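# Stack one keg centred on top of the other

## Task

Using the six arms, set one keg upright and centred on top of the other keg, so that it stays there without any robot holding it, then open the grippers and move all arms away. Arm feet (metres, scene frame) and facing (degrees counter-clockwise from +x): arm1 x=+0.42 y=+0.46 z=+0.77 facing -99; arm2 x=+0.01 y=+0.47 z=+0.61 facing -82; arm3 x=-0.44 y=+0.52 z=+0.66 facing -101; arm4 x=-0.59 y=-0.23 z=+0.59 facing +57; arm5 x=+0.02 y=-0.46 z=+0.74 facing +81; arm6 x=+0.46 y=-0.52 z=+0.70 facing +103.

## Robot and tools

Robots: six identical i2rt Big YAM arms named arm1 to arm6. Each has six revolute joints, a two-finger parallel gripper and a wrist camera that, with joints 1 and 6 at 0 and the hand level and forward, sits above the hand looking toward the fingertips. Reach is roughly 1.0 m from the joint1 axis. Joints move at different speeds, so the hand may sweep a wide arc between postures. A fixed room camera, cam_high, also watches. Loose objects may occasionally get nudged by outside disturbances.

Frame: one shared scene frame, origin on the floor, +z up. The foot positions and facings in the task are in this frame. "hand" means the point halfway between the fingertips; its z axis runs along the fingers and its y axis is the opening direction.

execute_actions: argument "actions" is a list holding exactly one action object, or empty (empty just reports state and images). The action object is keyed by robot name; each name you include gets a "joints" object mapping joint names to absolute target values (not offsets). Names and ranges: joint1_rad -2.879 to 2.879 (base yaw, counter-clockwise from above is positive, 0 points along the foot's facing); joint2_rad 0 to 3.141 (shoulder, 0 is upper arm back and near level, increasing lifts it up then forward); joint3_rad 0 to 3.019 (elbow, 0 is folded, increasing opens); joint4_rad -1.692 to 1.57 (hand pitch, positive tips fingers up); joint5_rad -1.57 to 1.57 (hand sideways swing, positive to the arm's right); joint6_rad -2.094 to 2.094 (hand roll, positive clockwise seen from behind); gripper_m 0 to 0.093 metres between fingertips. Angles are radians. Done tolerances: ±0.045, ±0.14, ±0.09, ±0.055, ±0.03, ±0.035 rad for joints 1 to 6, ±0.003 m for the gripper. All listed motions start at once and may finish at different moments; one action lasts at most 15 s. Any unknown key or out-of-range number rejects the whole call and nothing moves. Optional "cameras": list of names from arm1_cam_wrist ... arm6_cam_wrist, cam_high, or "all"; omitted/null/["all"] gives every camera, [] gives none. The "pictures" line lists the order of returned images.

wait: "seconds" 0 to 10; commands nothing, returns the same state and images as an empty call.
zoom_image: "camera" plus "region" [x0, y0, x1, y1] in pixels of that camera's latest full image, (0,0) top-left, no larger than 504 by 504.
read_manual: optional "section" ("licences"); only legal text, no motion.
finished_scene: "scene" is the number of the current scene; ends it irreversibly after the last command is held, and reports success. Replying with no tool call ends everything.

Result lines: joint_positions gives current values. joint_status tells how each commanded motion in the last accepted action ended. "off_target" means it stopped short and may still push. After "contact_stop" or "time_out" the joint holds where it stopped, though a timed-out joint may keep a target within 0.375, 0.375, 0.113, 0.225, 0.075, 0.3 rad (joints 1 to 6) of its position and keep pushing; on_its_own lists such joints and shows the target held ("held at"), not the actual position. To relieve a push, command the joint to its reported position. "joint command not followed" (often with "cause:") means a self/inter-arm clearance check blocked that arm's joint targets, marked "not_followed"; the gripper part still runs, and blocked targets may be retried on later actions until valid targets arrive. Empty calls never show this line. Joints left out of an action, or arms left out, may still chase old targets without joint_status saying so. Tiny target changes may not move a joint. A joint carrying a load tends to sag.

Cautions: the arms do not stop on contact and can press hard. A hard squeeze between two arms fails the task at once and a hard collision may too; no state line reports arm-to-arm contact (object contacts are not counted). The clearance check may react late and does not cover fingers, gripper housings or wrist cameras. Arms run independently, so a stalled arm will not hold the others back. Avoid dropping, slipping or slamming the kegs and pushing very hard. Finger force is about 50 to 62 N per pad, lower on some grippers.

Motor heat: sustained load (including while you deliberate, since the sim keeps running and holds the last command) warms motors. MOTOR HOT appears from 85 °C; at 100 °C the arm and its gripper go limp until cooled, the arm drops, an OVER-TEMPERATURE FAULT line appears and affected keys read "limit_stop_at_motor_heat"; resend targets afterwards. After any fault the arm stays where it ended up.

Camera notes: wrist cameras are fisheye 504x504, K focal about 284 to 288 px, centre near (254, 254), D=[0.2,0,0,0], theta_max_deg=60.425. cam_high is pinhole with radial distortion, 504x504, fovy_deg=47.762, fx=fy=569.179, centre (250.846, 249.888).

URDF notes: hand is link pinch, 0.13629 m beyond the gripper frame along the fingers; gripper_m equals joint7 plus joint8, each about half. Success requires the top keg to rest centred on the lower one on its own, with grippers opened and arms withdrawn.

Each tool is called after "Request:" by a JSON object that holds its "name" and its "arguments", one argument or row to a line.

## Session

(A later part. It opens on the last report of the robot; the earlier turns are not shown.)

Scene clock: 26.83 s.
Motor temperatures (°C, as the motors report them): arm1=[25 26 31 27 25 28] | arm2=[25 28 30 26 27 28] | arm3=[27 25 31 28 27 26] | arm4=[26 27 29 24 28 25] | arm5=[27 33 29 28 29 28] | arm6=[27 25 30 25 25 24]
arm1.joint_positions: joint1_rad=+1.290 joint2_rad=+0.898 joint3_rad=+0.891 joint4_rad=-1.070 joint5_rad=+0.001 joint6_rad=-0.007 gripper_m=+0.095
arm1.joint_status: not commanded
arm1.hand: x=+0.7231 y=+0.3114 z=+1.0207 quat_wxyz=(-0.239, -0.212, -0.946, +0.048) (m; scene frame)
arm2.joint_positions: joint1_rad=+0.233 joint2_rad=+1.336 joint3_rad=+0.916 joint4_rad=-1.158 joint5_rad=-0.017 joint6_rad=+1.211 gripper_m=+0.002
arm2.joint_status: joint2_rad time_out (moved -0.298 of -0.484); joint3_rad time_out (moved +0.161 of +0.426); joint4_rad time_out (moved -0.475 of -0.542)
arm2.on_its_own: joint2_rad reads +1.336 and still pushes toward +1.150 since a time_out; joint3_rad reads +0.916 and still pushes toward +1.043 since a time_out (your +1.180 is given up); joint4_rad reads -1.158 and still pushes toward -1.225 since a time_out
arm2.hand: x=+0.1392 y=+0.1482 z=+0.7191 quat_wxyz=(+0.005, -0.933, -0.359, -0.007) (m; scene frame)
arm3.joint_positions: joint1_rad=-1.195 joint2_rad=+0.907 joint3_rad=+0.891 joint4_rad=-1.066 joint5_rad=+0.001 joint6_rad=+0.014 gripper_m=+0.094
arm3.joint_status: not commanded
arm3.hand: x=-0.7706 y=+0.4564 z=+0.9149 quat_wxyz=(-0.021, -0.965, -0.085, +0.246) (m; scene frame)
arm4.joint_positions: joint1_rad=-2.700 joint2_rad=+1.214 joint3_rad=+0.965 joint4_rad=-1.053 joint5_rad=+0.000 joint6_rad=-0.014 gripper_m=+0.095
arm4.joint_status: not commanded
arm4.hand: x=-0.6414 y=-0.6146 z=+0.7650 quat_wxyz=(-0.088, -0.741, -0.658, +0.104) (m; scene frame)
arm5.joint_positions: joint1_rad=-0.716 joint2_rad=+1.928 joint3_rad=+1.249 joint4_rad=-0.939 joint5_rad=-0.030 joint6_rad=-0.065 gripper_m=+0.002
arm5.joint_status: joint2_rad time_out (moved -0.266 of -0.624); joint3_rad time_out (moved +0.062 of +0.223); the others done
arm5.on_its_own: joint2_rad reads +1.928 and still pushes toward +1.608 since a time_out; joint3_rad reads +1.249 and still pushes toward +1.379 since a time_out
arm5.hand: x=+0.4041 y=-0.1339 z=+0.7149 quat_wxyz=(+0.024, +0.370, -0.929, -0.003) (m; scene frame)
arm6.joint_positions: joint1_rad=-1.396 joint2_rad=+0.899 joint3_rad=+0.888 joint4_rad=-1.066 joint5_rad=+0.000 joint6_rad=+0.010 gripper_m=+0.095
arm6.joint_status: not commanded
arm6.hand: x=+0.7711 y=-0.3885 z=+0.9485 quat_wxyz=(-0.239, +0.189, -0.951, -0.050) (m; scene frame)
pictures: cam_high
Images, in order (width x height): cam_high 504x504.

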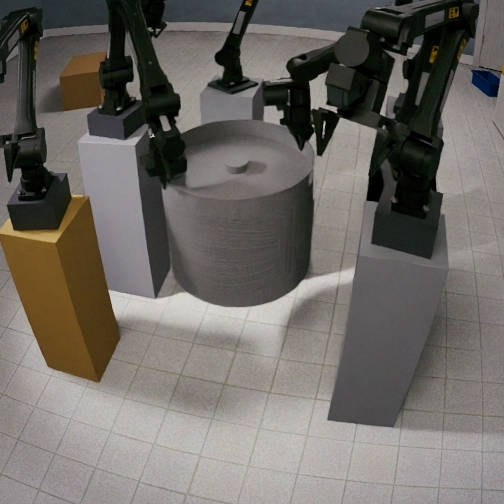

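Request:
{"name": "execute_actions", "arguments": {
  "actions": [
    {"arm2":{"joints":{"joint1_rad":-0.455,"joint6_rad":0.47,"joint2_rad":1.13,"joint3_rad":1.29,"joint4_rad":-1.29}},"arm5":{"joints":{"joint1_rad":-0.288,"joint6_rad":0.34,"joint2_rad":1.21,"joint3_rad":0.94,"joint4_rad":-0.94}}}
  ],
  "cameras": ["arm2_cam_wrist","arm5_cam_wrist","cam_high"]
}}

Scene clock: 30.70 s.
Motor temperatures (°C, as the motors report them): arm1=[25 26 31 27 25 28] | arm2=[25 28 34 26 27 28] | arm3=[27 25 31 28 27 26] | arm4=[26 27 29 24 28 25] | arm5=[27 33 32 28 29 28] | arm6=[27 25 31 25 25 24]
arm1.joint_positions: joint1_rad=+1.290 joint2_rad=+0.898 joint3_rad=+0.891 joint4_rad=-1.070 joint5_rad=+0.001 joint6_rad=-0.007 gripper_m=+0.095
arm1.joint_status: not commanded
arm1.hand: x=+0.7231 y=+0.3114 z=+1.0207 quat_wxyz=(-0.239, -0.212, -0.946, +0.048) (m; scene frame)
arm2.joint_positions: joint1_rad=-0.461 joint2_rad=+1.318 joint3_rad=+1.005 joint4_rad=-1.244 joint5_rad=-0.040 joint6_rad=+0.542 gripper_m=+0.002
arm2.joint_status: joint2_rad time_out (moved -0.018 of -0.206); joint3_rad time_out (moved +0.089 of +0.374); joint6_rad time_out (moved -0.669 of -0.741); the others done
arm2.on_its_own: joint2_rad reads +1.318 and still pushes toward +1.130 since a time_out; joint3_rad reads +1.005 and still pushes toward +1.152 since a time_out (your +1.290 is given up); joint6_rad reads +0.542 and still pushes toward +0.470 since a time_out
arm2.hand: x=-0.0965 y=+0.1267 z=+0.7578 quat_wxyz=(-0.017, -0.938, -0.347, -0.010) (m; scene frame)
arm3.joint_positions: joint1_rad=-1.195 joint2_rad=+0.907 joint3_rad=+0.891 joint4_rad=-1.066 joint5_rad=+0.001 joint6_rad=+0.014 gripper_m=+0.094
arm3.joint_status: not commanded
arm3.hand: x=-0.7706 y=+0.4564 z=+0.9149 quat_wxyz=(-0.021, -0.965, -0.085, +0.246) (m; scene frame)
arm4.joint_positions: joint1_rad=-2.700 joint2_rad=+1.214 joint3_rad=+0.965 joint4_rad=-1.053 joint5_rad=+0.000 joint6_rad=-0.014 gripper_m=+0.095
arm4.joint_status: not commanded
arm4.hand: x=-0.6414 y=-0.6146 z=+0.7650 quat_wxyz=(-0.088, -0.741, -0.658, +0.104) (m; scene frame)
arm5.joint_positions: joint1_rad=-0.293 joint2_rad=+1.403 joint3_rad=+0.750 joint4_rad=-0.910 joint5_rad=-0.012 joint6_rad=+0.388 gripper_m=+0.002
arm5.joint_status: joint2_rad time_out (moved -0.524 of -0.718); joint3_rad time_out (moved -0.500 of -0.309); joint6_rad time_out (moved +0.453 of +0.405); the others done
arm5.on_its_own: joint2_rad reads +1.403 and still pushes toward +1.210 since a time_out; joint3_rad reads +0.750 and still pushes toward +0.881 since a time_out; joint6_rad reads +0.388 and still pushes toward +0.340 since a time_out
arm5.hand: x=+0.1630 y=-0.1618 z=+0.7740 quat_wxyz=(-0.001, +0.357, -0.934, -0.003) (m; scene frame)
arm6.joint_positions: joint1_rad=-1.396 joint2_rad=+0.899 joint3_rad=+0.888 joint4_rad=-1.066 joint5_rad=+0.000 joint6_rad=+0.010 gripper_m=+0.095
arm6.joint_status: not commanded
arm6.hand: x=+0.7711 y=-0.3885 z=+0.9485 quat_wxyz=(-0.239, +0.189, -0.951, -0.050) (m; scene frame)
pictures: arm2_cam_wrist, arm5_cam_wrist, cam_high
Images, in order (width x height): arm2_cam_wrist 504x504, arm5_cam_wrist 504x504, cam_high 504x504.

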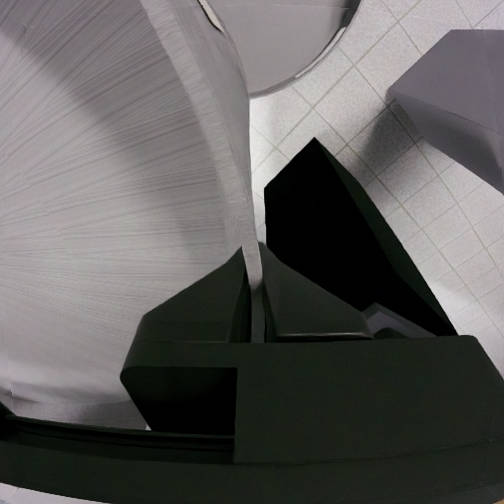

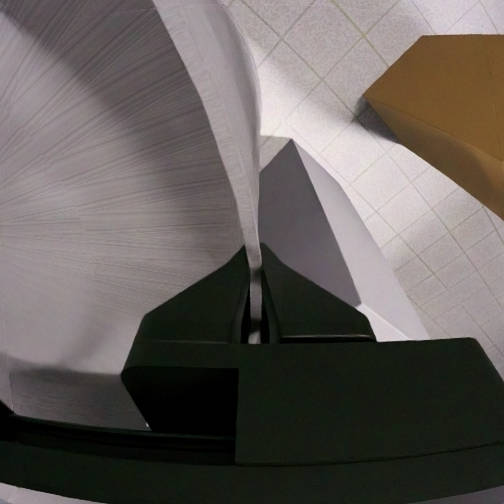

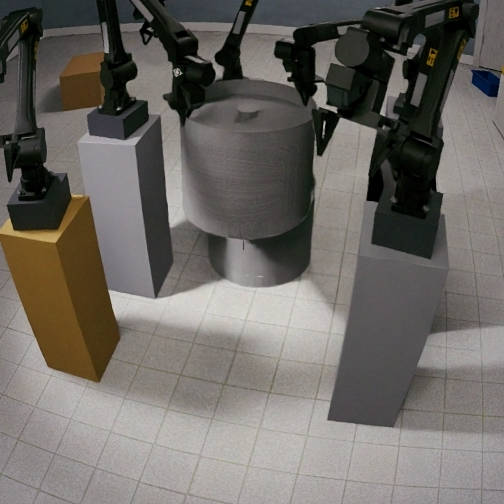

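Request:
{"name": "execute_actions", "arguments": {
  "actions": [
    {"arm2":{"joints":{"joint1_rad":-0.922,"joint6_rad":0.05,"joint2_rad":1.45,"joint3_rad":1.68,"joint4_rad":-1.27}},"arm5":{"joints":{"joint1_rad":0.555,"joint6_rad":1.23,"joint2_rad":1.245,"joint3_rad":0.78,"joint4_rad":-0.79}},"arm3":{"joints":{"joint1_rad":-0.8,"joint5_rad":-0.5}},"arm4":{"joints":{"joint1_rad":-2.1,"joint5_rad":-0.8}}}
  ],
  "cameras": ["arm2_cam_wrist","arm5_cam_wrist","cam_high","arm3_cam_wrist","arm4_cam_wrist"]
}}

Scene clock: 35.30 s.
Motor temperatures (°C, as the motors report them): arm1=[25 26 31 27 25 28] | arm2=[25 29 37 26 27 28] | arm3=[27 25 31 28 27 26] | arm4=[26 27 29 24 28 25] | arm5=[27 32 33 28 29 28] | arm6=[27 25 31 25 25 24]
arm1.joint_positions: joint1_rad=+1.290 joint2_rad=+0.898 joint3_rad=+0.891 joint4_rad=-1.070 joint5_rad=+0.001 joint6_rad=-0.007 gripper_m=+0.095
arm1.joint_status: not commanded
arm1.hand: x=+0.7231 y=+0.3114 z=+1.0207 quat_wxyz=(-0.239, -0.212, -0.946, +0.048) (m; scene frame)
arm2.joint_positions: joint1_rad=-0.936 joint2_rad=+1.746 joint3_rad=+1.376 joint4_rad=-1.231 joint5_rad=-0.035 joint6_rad=+0.087 gripper_m=+0.002
arm2.joint_status: joint2_rad time_out (moved +0.428 of +0.132); joint3_rad time_out (moved +0.371 of +0.675); joint6_rad time_out (moved -0.455 of -0.492); the others done
arm2.on_its_own: joint2_rad reads +1.746 and still pushes toward +1.450 since a time_out; joint3_rad reads +1.376 and still pushes toward +1.532 since a time_out (your +1.680 is given up); joint6_rad reads +0.087 and still pushes toward +0.050 since a time_out
arm2.hand: x=-0.3448 y=+0.1134 z=+0.7153 quat_wxyz=(-0.009, -0.941, -0.337, -0.020) (m; scene frame)
arm3.joint_positions: joint1_rad=-0.804 joint2_rad=+0.907 joint3_rad=+0.891 joint4_rad=-1.066 joint5_rad=-0.495 joint6_rad=+0.013 gripper_m=+0.094
arm3.joint_status: all done
arm3.hand: x=-0.6684 y=+0.2706 z=+0.9312 quat_wxyz=(-0.292, -0.886, -0.321, +0.160) (m; scene frame)
arm4.joint_positions: joint1_rad=-2.100 joint2_rad=+1.214 joint3_rad=+0.965 joint4_rad=-1.053 joint5_rad=-0.797 joint6_rad=-0.013 gripper_m=+0.095
arm4.joint_status: all done
arm4.hand: x=-0.3111 y=-0.5088 z=+0.8135 quat_wxyz=(-0.308, -0.429, -0.809, -0.258) (m; scene frame)
arm5.joint_positions: joint1_rad=+0.549 joint2_rad=+1.421 joint3_rad=+0.625 joint4_rad=-0.774 joint5_rad=+0.005 joint6_rad=+1.244 gripper_m=+0.003
arm5.joint_status: joint2_rad time_out (moved +0.018 of -0.158); joint3_rad time_out (moved -0.125 of +0.030); the others done
arm5.on_its_own: joint2_rad reads +1.421 and still pushes toward +1.245 since a time_out; joint3_rad reads +0.625 and still pushes toward +0.749 since a time_out
arm5.hand: x=-0.0925 y=-0.1823 z=+0.7313 quat_wxyz=(-0.005, +0.350, -0.937, +0.004) (m; scene frame)
arm6.joint_positions: joint1_rad=-1.396 joint2_rad=+0.899 joint3_rad=+0.888 joint4_rad=-1.066 joint5_rad=+0.000 joint6_rad=+0.010 gripper_m=+0.095
arm6.joint_status: not commanded
arm6.hand: x=+0.7711 y=-0.3885 z=+0.9485 quat_wxyz=(-0.239, +0.189, -0.951, -0.050) (m; scene frame)
pictures: arm2_cam_wrist, arm3_cam_wrist, arm4_cam_wrist, arm5_cam_wrist, cam_high
Images, in order (width x height): arm2_cam_wrist 504x504, arm3_cam_wrist 504x504, arm4_cam_wrist 504x504, arm5_cam_wrist 504x504, cam_high 504x504.

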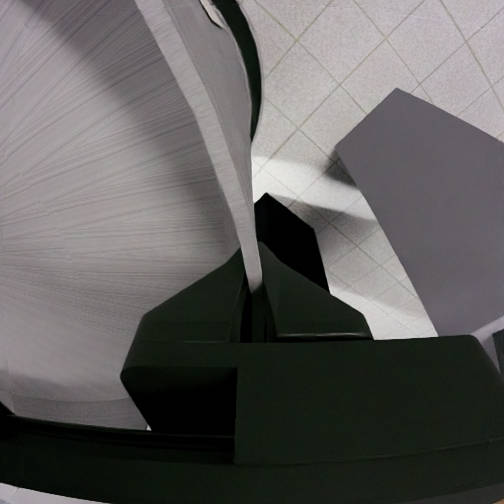

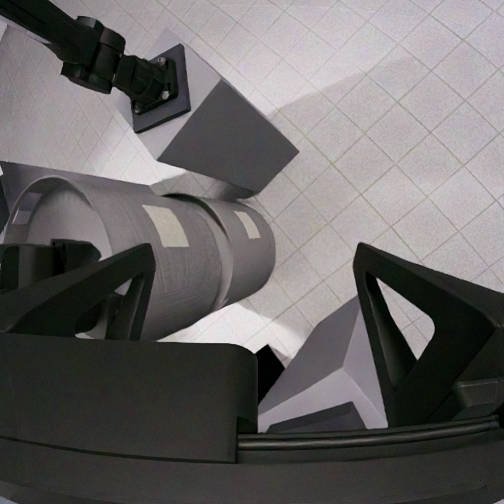

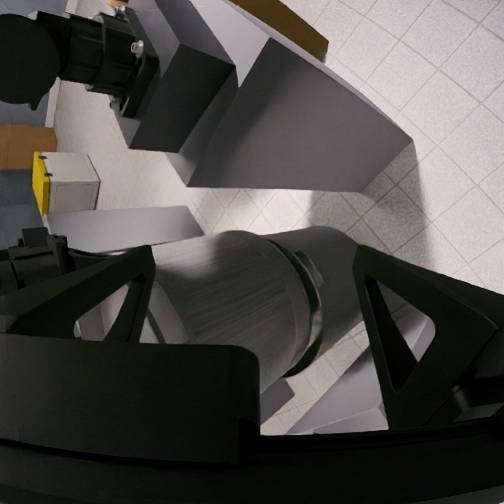

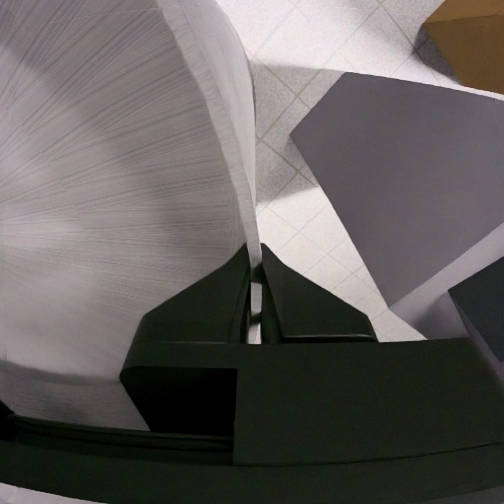

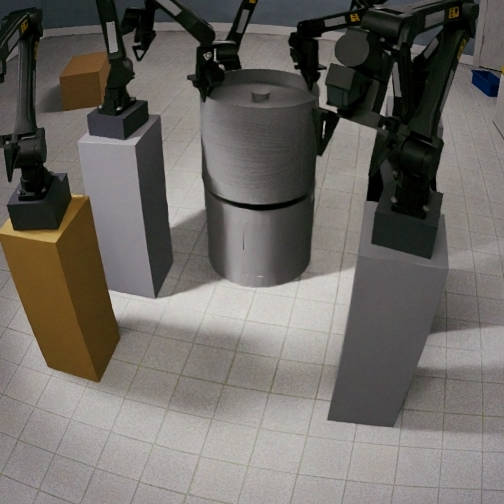

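Request:
{"name": "execute_actions", "arguments": {
  "actions": [
    {"arm2":{"joints":{"joint1_rad":-0.95,"joint4_rad":-1.2}},"arm5":{"joints":{"joint1_rad":0.605,"joint6_rad":1.28,"joint2_rad":1.31,"joint4_rad":-0.71}},"arm4":{"joints":{"joint6_rad":-0.9}},"arm3":{"joints":{"joint6_rad":-0.9}}}
  ],
  "cameras": ["arm2_cam_wrist","arm5_cam_wrist","cam_high","arm3_cam_wrist","arm4_cam_wrist"]
}}

Request:
{"name": "zoom_image", "arguments": {
  "camera": "cam_high",
  "region": [180,130,340,250]
}}

Scene clock: 37.67 s.
Motor temperatures (°C, as the motors report them): arm1=[25 26 31 27 25 28] | arm2=[25 30 38 26 27 28] | arm3=[27 25 31 28 27 26] | arm4=[26 27 30 24 28 25] | arm5=[27 32 34 28 29 28] | arm6=[27 25 31 25 25 24]
arm1.joint_positions: joint1_rad=+1.290 joint2_rad=+0.898 joint3_rad=+0.891 joint4_rad=-1.070 joint5_rad=+0.001 joint6_rad=-0.007 gripper_m=+0.095
arm1.joint_status: not commanded
arm1.hand: x=+0.7231 y=+0.3114 z=+1.0207 quat_wxyz=(-0.239, -0.212, -0.946, +0.048) (m; scene frame)
arm2.joint_positions: joint1_rad=-0.957 joint2_rad=+1.746 joint3_rad=+1.360 joint4_rad=-1.185 joint5_rad=-0.019 joint6_rad=+0.086 gripper_m=+0.002
arm2.joint_status: all done
arm2.on_its_own: joint2_rad reads +1.746 and still pushes toward +1.450 since a time_out; joint3_rad reads +1.360 and still pushes toward +1.532 since a time_out (your +1.680 is given up); joint6_rad reads +0.086 and still pushes toward +0.050 since a time_out
arm2.hand: x=-0.3579 y=+0.1196 z=+0.7095 quat_wxyz=(-0.008, -0.945, -0.328, -0.003) (m; scene frame)
arm3.joint_positions: joint1_rad=-0.804 joint2_rad=+0.907 joint3_rad=+0.891 joint4_rad=-1.066 joint5_rad=-0.495 joint6_rad=-0.884 gripper_m=+0.094
arm3.joint_status: all done
arm3.hand: x=-0.6684 y=+0.2706 z=+0.9312 quat_wxyz=(-0.194, -0.659, -0.674, +0.270) (m; scene frame)
arm4.joint_positions: joint1_rad=-2.100 joint2_rad=+1.214 joint3_rad=+0.965 joint4_rad=-1.053 joint5_rad=-0.797 joint6_rad=-0.884 gripper_m=+0.095
arm4.joint_status: all done
arm4.hand: x=-0.3111 y=-0.5088 z=+0.8135 quat_wxyz=(-0.388, -0.048, -0.914, -0.104) (m; scene frame)
arm5.joint_positions: joint1_rad=+0.591 joint2_rad=+1.479 joint3_rad=+0.620 joint4_rad=-0.694 joint5_rad=-0.006 joint6_rad=+1.300 gripper_m=+0.003
arm5.joint_status: joint2_rad time_out (moved +0.058 of -0.111); the others done
arm5.on_its_own: joint2_rad reads +1.479 and still pushes toward +1.310 since a time_out; joint3_rad reads +0.620 and still pushes toward +0.749 since a time_out
arm5.hand: x=-0.1092 y=-0.1800 z=+0.7138 quat_wxyz=(+0.001, +0.344, -0.939, -0.004) (m; scene frame)
arm6.joint_positions: joint1_rad=-1.396 joint2_rad=+0.899 joint3_rad=+0.888 joint4_rad=-1.066 joint5_rad=+0.000 joint6_rad=+0.010 gripper_m=+0.095
arm6.joint_status: not commanded
arm6.hand: x=+0.7711 y=-0.3885 z=+0.9485 quat_wxyz=(-0.239, +0.189, -0.951, -0.050) (m; scene frame)
pictures: arm2_cam_wrist, arm3_cam_wrist, arm4_cam_wrist, arm5_cam_wrist, cam_high
Images, in order (width x height): arm2_cam_wrist 504x504, arm3_cam_wrist 504x504, arm4_cam_wrist 504x504, arm5_cam_wrist 504x504, cam_high 504x504.

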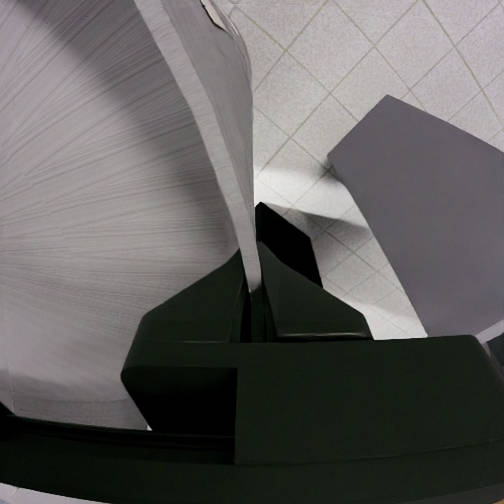

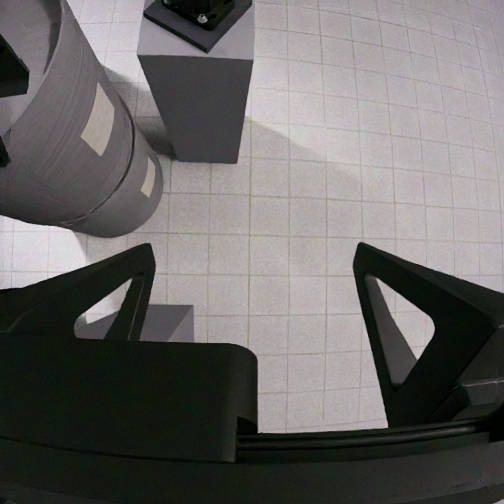

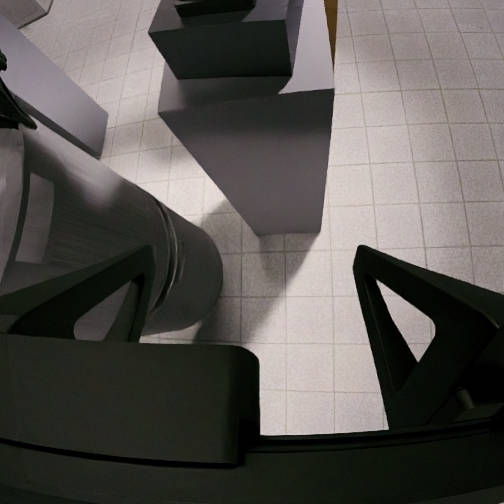

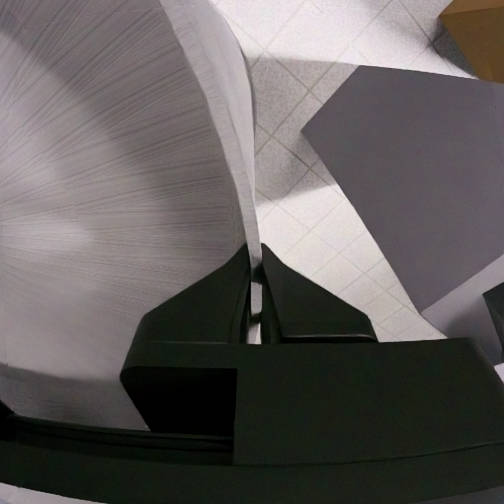

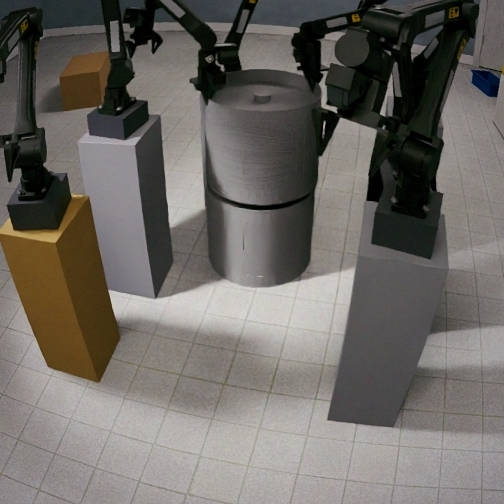

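Region (180, 130, 340, 250) of cam_high's 504x504 image, scaled by 3.150, with more detail than that image has; it fills the top 378 rows of this view, and the rest is white.

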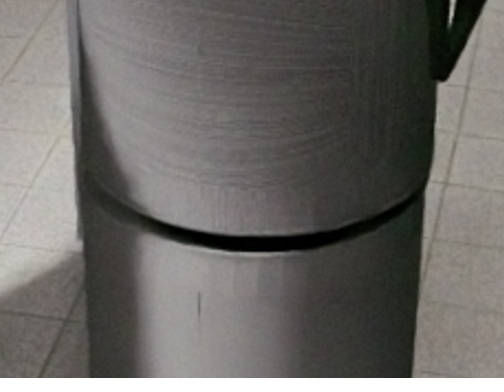

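Request:
{"name": "execute_actions", "arguments": {
  "actions": [
    {"arm2":{"joints":{"joint1_rad":-0.94,"joint2_rad":1.52,"joint4_rad":-1.14}},"arm5":{"joints":{"joint3_rad":0.70,"joint2_rad":1.36,"joint4_rad":-0.64}}}
  ],
  "cameras": ["arm2_cam_wrist","arm5_cam_wrist","cam_high","arm3_cam_wrist","arm4_cam_wrist"]
}}

Request:
{"name": "zoom_image", "arguments": {
  "camera": "cam_high",
  "region": [180,130,340,250]
}}

Scene clock: 39.97 s.
Motor temperatures (°C, as the motors report them): arm1=[25 26 31 27 25 28] | arm2=[25 30 39 26 27 28] | arm3=[27 25 31 28 27 26] | arm4=[26 27 30 24 28 25] | arm5=[27 32 34 28 29 28] | arm6=[27 25 31 25 25 24]
arm1.joint_positions: joint1_rad=+1.290 joint2_rad=+0.898 joint3_rad=+0.891 joint4_rad=-1.070 joint5_rad=+0.001 joint6_rad=-0.007 gripper_m=+0.095
arm1.joint_status: not commanded
arm1.hand: x=+0.7231 y=+0.3114 z=+1.0207 quat_wxyz=(-0.239, -0.212, -0.946, +0.048) (m; scene frame)
arm2.joint_positions: joint1_rad=-0.950 joint2_rad=+1.791 joint3_rad=+1.360 joint4_rad=-1.134 joint5_rad=-0.023 joint6_rad=+0.077 gripper_m=+0.002
arm2.joint_status: joint2_rad time_out (moved +0.045 of -0.226); the others done
arm2.on_its_own: joint2_rad reads +1.791 and still pushes toward +1.520 since a time_out; joint3_rad reads +1.360 and still pushes toward +1.532 since a time_out (your +1.680 is given up)
arm2.hand: x=-0.3629 y=+0.1092 z=+0.6874 quat_wxyz=(-0.011, -0.942, -0.336, -0.001) (m; scene frame)
arm3.joint_positions: joint1_rad=-0.804 joint2_rad=+0.907 joint3_rad=+0.891 joint4_rad=-1.066 joint5_rad=-0.495 joint6_rad=-0.884 gripper_m=+0.094
arm3.joint_status: not commanded
arm3.hand: x=-0.6684 y=+0.2706 z=+0.9312 quat_wxyz=(-0.194, -0.659, -0.674, +0.271) (m; scene frame)
arm4.joint_positions: joint1_rad=-2.100 joint2_rad=+1.214 joint3_rad=+0.965 joint4_rad=-1.053 joint5_rad=-0.797 joint6_rad=-0.884 gripper_m=+0.095
arm4.joint_status: not commanded
arm4.hand: x=-0.3111 y=-0.5088 z=+0.8135 quat_wxyz=(-0.388, -0.048, -0.914, -0.104) (m; scene frame)
arm5.joint_positions: joint1_rad=+0.594 joint2_rad=+1.530 joint3_rad=+0.596 joint4_rad=-0.631 joint5_rad=-0.010 joint6_rad=+1.293 gripper_m=+0.003
arm5.joint_status: joint2_rad time_out (moved +0.050 of -0.119); joint3_rad time_out (moved -0.024 of +0.080); the others done
arm5.on_its_own: joint2_rad reads +1.530 and still pushes toward +1.360 since a time_out; joint3_rad reads +0.596 and still pushes toward +0.700 since a time_out
arm5.hand: x=-0.1082 y=-0.1858 z=+0.6939 quat_wxyz=(+0.003, +0.348, -0.937, +0.001) (m; scene frame)
arm6.joint_positions: joint1_rad=-1.396 joint2_rad=+0.899 joint3_rad=+0.888 joint4_rad=-1.066 joint5_rad=+0.000 joint6_rad=+0.010 gripper_m=+0.095
arm6.joint_status: not commanded
arm6.hand: x=+0.7711 y=-0.3885 z=+0.9485 quat_wxyz=(-0.239, +0.189, -0.951, -0.050) (m; scene frame)
pictures: arm2_cam_wrist, arm3_cam_wrist, arm4_cam_wrist, arm5_cam_wrist, cam_high
Images, in order (width x height): arm2_cam_wrist 504x504, arm3_cam_wrist 504x504, arm4_cam_wrist 504x504, arm5_cam_wrist 504x504, cam_high 504x504.

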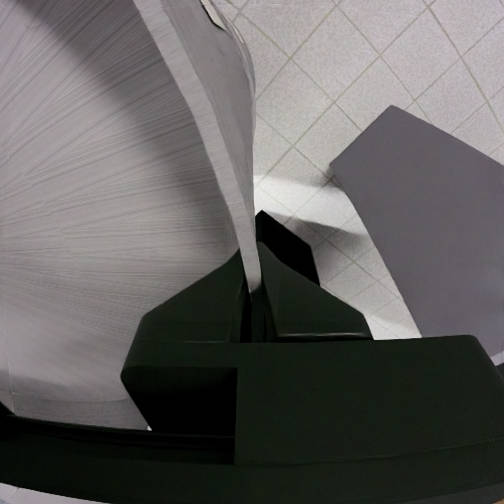

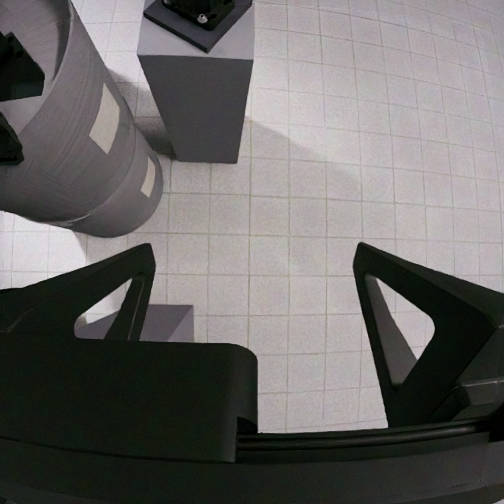

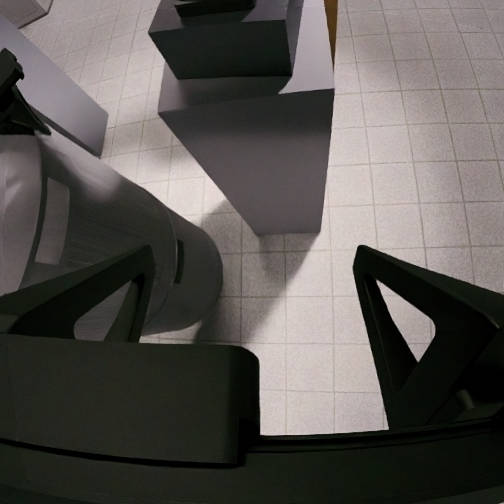

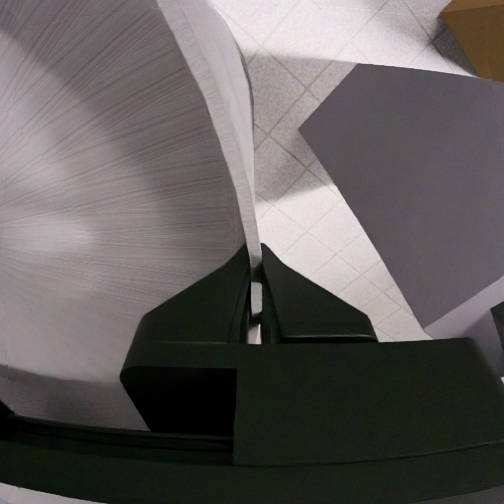

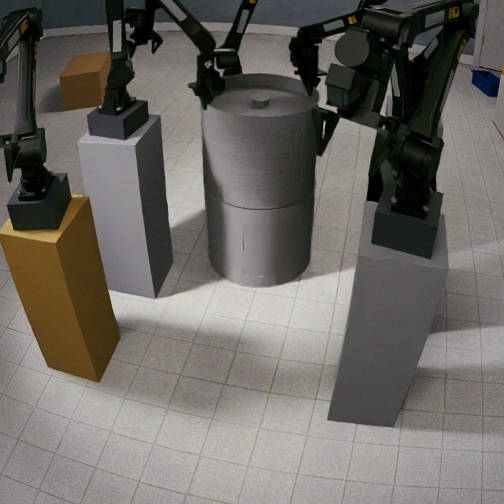

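Region (180, 130, 340, 250) of cam_high's 504x504 image, scaled by 3.150, with more detail than that image has; it fills the top 378 rows of this view, and the rest is white.

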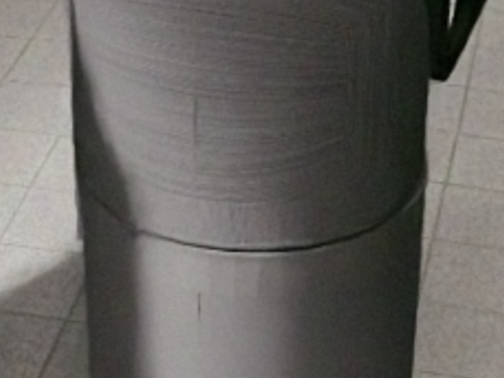

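Centred. Unload, release, retreat.

Request:
{"name": "execute_actions", "arguments": {
  "actions": [
    {"arm2":{"joints":{"joint2_rad":1.78,"joint3_rad":1.37}},"arm5":{"joints":{"joint3_rad":0.60,"joint2_rad":1.525}}}
  ],
  "cameras": []
}}

Request:
{"name": "execute_actions", "arguments": {
  "actions": [
    {"arm2":{"joints":{"gripper_m":0.07}},"arm5":{"joints":{"gripper_m":0.07}}}
  ],
  "cameras": []
}}

Request:
{"name": "execute_actions", "arguments": {
  "actions": [
    {"arm2":{"joints":{"joint2_rad":1.3}},"arm5":{"joints":{"joint2_rad":0.95,"joint4_rad":-1.05}}}
  ],
  "cameras": ["cam_high","arm3_cam_wrist","arm4_cam_wrist"]
}}

Scene clock: 41.40 s.
Motor temperatures (°C, as the motors report them): arm1=[25 26 31 27 25 28] | arm2=[25 30 39 26 27 28] | arm3=[27 25 31 28 27 26] | arm4=[26 27 30 24 28 25] | arm5=[27 32 34 28 29 28] | arm6=[27 25 31 25 25 24]
arm1.joint_positions: joint1_rad=+1.290 joint2_rad=+0.898 joint3_rad=+0.891 joint4_rad=-1.070 joint5_rad=+0.001 joint6_rad=-0.007 gripper_m=+0.095
arm1.joint_status: not commanded
arm1.hand: x=+0.7231 y=+0.3114 z=+1.0207 quat_wxyz=(-0.239, -0.212, -0.946, +0.048) (m; scene frame)
arm2.joint_positions: joint1_rad=-0.936 joint2_rad=+1.795 joint3_rad=+1.341 joint4_rad=-1.127 joint5_rad=-0.013 joint6_rad=+0.098 gripper_m=+0.002
arm2.joint_status: all done
arm2.hand: x=-0.3545 y=+0.1093 z=+0.6790 quat_wxyz=(-0.003, -0.943, -0.333, -0.006) (m; scene frame)
arm3.joint_positions: joint1_rad=-0.804 joint2_rad=+0.907 joint3_rad=+0.891 joint4_rad=-1.066 joint5_rad=-0.495 joint6_rad=-0.884 gripper_m=+0.094
arm3.joint_status: not commanded
arm3.hand: x=-0.6684 y=+0.2706 z=+0.9312 quat_wxyz=(-0.194, -0.659, -0.674, +0.271) (m; scene frame)
arm4.joint_positions: joint1_rad=-2.100 joint2_rad=+1.214 joint3_rad=+0.965 joint4_rad=-1.053 joint5_rad=-0.797 joint6_rad=-0.884 gripper_m=+0.095
arm4.joint_status: not commanded
arm4.hand: x=-0.3111 y=-0.5088 z=+0.8135 quat_wxyz=(-0.388, -0.048, -0.914, -0.104) (m; scene frame)
arm5.joint_positions: joint1_rad=+0.594 joint2_rad=+1.547 joint3_rad=+0.576 joint4_rad=-0.614 joint5_rad=-0.007 joint6_rad=+1.293 gripper_m=+0.003
arm5.joint_status: all done
arm5.hand: x=-0.1035 y=-0.1947 z=+0.6848 quat_wxyz=(+0.001, +0.348, -0.937, +0.011) (m; scene frame)
arm6.joint_positions: joint1_rad=-1.396 joint2_rad=+0.899 joint3_rad=+0.888 joint4_rad=-1.066 joint5_rad=+0.000 joint6_rad=+0.010 gripper_m=+0.095
arm6.joint_status: not commanded
arm6.hand: x=+0.7711 y=-0.3885 z=+0.9485 quat_wxyz=(-0.239, +0.189, -0.951, -0.050) (m; scene frame)
pictures: none
No camera images: the call's "cameras" was empty. Leave "cameras" out to get every camera's image.

Scene clock: 42.10 s.
Motor temperatures (°C, as the motors report them): arm1=[25 26 31 27 25 28] | arm2=[25 30 38 26 27 28] | arm3=[27 25 31 28 27 26] | arm4=[26 27 30 24 28 25] | arm5=[27 32 34 28 29 28] | arm6=[27 25 31 25 25 24]
arm1.joint_positions: joint1_rad=+1.290 joint2_rad=+0.898 joint3_rad=+0.891 joint4_rad=-1.070 joint5_rad=+0.001 joint6_rad=-0.007 gripper_m=+0.095
arm1.joint_status: not commanded
arm1.hand: x=+0.7231 y=+0.3114 z=+1.0207 quat_wxyz=(-0.239, -0.212, -0.946, +0.048) (m; scene frame)
arm2.joint_positions: joint1_rad=-0.936 joint2_rad=+1.794 joint3_rad=+1.341 joint4_rad=-1.130 joint5_rad=-0.003 joint6_rad=+0.062 gripper_m=+0.070
arm2.joint_status: all done
arm2.hand: x=-0.3552 y=+0.1111 z=+0.6796 quat_wxyz=(+0.002, -0.937, -0.350, -0.005) (m; scene frame)
arm3.joint_positions: joint1_rad=-0.804 joint2_rad=+0.907 joint3_rad=+0.891 joint4_rad=-1.066 joint5_rad=-0.495 joint6_rad=-0.884 gripper_m=+0.094
arm3.joint_status: not commanded
arm3.hand: x=-0.6684 y=+0.2706 z=+0.9312 quat_wxyz=(-0.194, -0.659, -0.674, +0.271) (m; scene frame)
arm4.joint_positions: joint1_rad=-2.100 joint2_rad=+1.214 joint3_rad=+0.965 joint4_rad=-1.053 joint5_rad=-0.797 joint6_rad=-0.884 gripper_m=+0.095
arm4.joint_status: not commanded
arm4.hand: x=-0.3111 y=-0.5088 z=+0.8135 quat_wxyz=(-0.388, -0.048, -0.914, -0.104) (m; scene frame)
arm5.joint_positions: joint1_rad=+0.594 joint2_rad=+1.537 joint3_rad=+0.577 joint4_rad=-0.629 joint5_rad=-0.004 joint6_rad=+1.290 gripper_m=+0.070
arm5.joint_status: all done
arm5.hand: x=-0.1025 y=-0.1959 z=+0.6878 quat_wxyz=(-0.001, +0.350, -0.937, +0.013) (m; scene frame)
arm6.joint_positions: joint1_rad=-1.396 joint2_rad=+0.899 joint3_rad=+0.888 joint4_rad=-1.066 joint5_rad=+0.000 joint6_rad=+0.010 gripper_m=+0.095
arm6.joint_status: not commanded
arm6.hand: x=+0.7711 y=-0.3885 z=+0.9485 quat_wxyz=(-0.239, +0.189, -0.951, -0.050) (m; scene frame)
pictures: none
No camera images: the call's "cameras" was empty. Leave "cameras" out to get every camera's image.

Scene clock: 43.60 s.
Motor temperatures (°C, as the motors report them): arm1=[25 26 32 27 25 28] | arm2=[25 30 38 26 27 28] | arm3=[27 25 31 28 27 26] | arm4=[26 27 30 24 28 25] | arm5=[27 32 33 28 29 28] | arm6=[27 25 31 25 25 24]
arm1.joint_positions: joint1_rad=+1.290 joint2_rad=+0.898 joint3_rad=+0.891 joint4_rad=-1.070 joint5_rad=+0.001 joint6_rad=-0.007 gripper_m=+0.095
arm1.joint_status: not commanded
arm1.hand: x=+0.7231 y=+0.3114 z=+1.0207 quat_wxyz=(-0.239, -0.212, -0.946, +0.048) (m; scene frame)
arm2.joint_positions: joint1_rad=-0.936 joint2_rad=+1.305 joint3_rad=+1.341 joint4_rad=-1.132 joint5_rad=-0.003 joint6_rad=+0.061 gripper_m=+0.070
arm2.joint_status: all done
arm2.hand: x=-0.3329 y=+0.1321 z=+0.9166 quat_wxyz=(-0.096, -0.910, -0.341, +0.216) (m; scene frame)
arm3.joint_positions: joint1_rad=-0.804 joint2_rad=+0.907 joint3_rad=+0.891 joint4_rad=-1.066 joint5_rad=-0.495 joint6_rad=-0.884 gripper_m=+0.094
arm3.joint_status: not commanded
arm3.hand: x=-0.6684 y=+0.2706 z=+0.9312 quat_wxyz=(-0.194, -0.659, -0.674, +0.271) (m; scene frame)
arm4.joint_positions: joint1_rad=-2.100 joint2_rad=+1.214 joint3_rad=+0.965 joint4_rad=-1.053 joint5_rad=-0.797 joint6_rad=-0.884 gripper_m=+0.095
arm4.joint_status: not commanded
arm4.hand: x=-0.3111 y=-0.5088 z=+0.8135 quat_wxyz=(-0.388, -0.048, -0.914, -0.104) (m; scene frame)
arm5.joint_positions: joint1_rad=+0.594 joint2_rad=+0.948 joint3_rad=+0.577 joint4_rad=-1.038 joint5_rad=-0.004 joint6_rad=+1.290 gripper_m=+0.070
arm5.joint_status: all done
arm5.hand: x=-0.0867 y=-0.2314 z=+0.8320 quat_wxyz=(+0.006, +0.349, -0.934, -0.076) (m; scene frame)
arm6.joint_positions: joint1_rad=-1.396 joint2_rad=+0.899 joint3_rad=+0.888 joint4_rad=-1.066 joint5_rad=+0.000 joint6_rad=+0.010 gripper_m=+0.095
arm6.joint_status: not commanded
arm6.hand: x=+0.7711 y=-0.3885 z=+0.9485 quat_wxyz=(-0.239, +0.189, -0.951, -0.050) (m; scene frame)
pictures: arm3_cam_wrist, arm4_cam_wrist, cam_high
Images, in order (width x height): arm3_cam_wrist 504x504, arm4_cam_wrist 504x504, cam_high 504x504.

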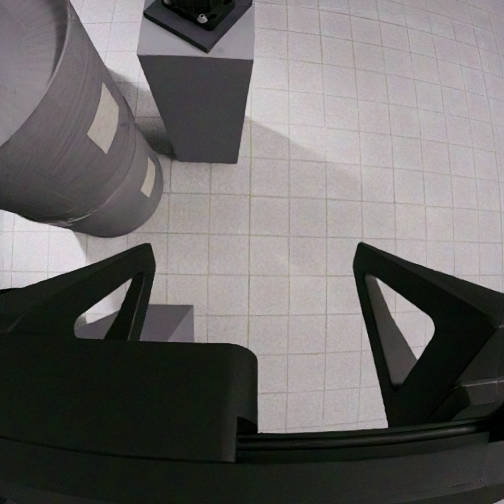

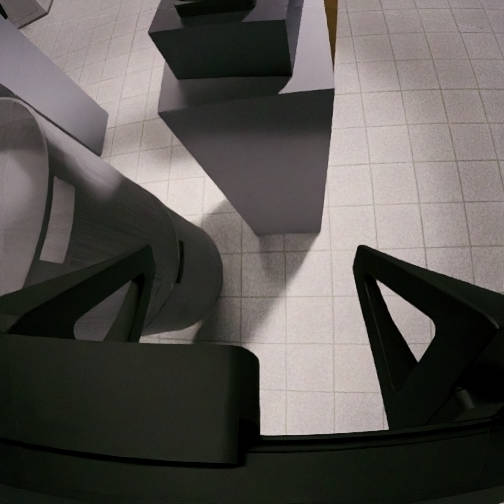

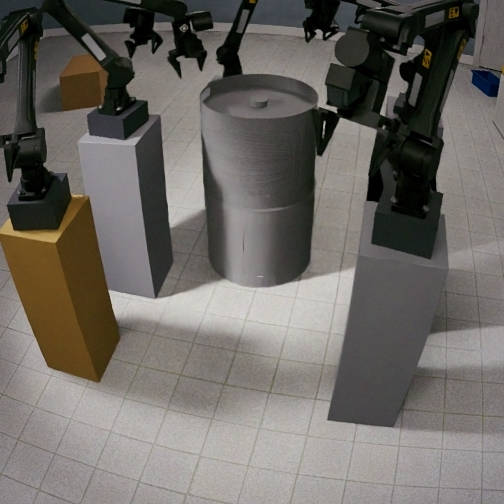

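Request:
{"name": "finished_scene", "arguments": {
  "scene": 1
}}

The scene is finished: the task was done.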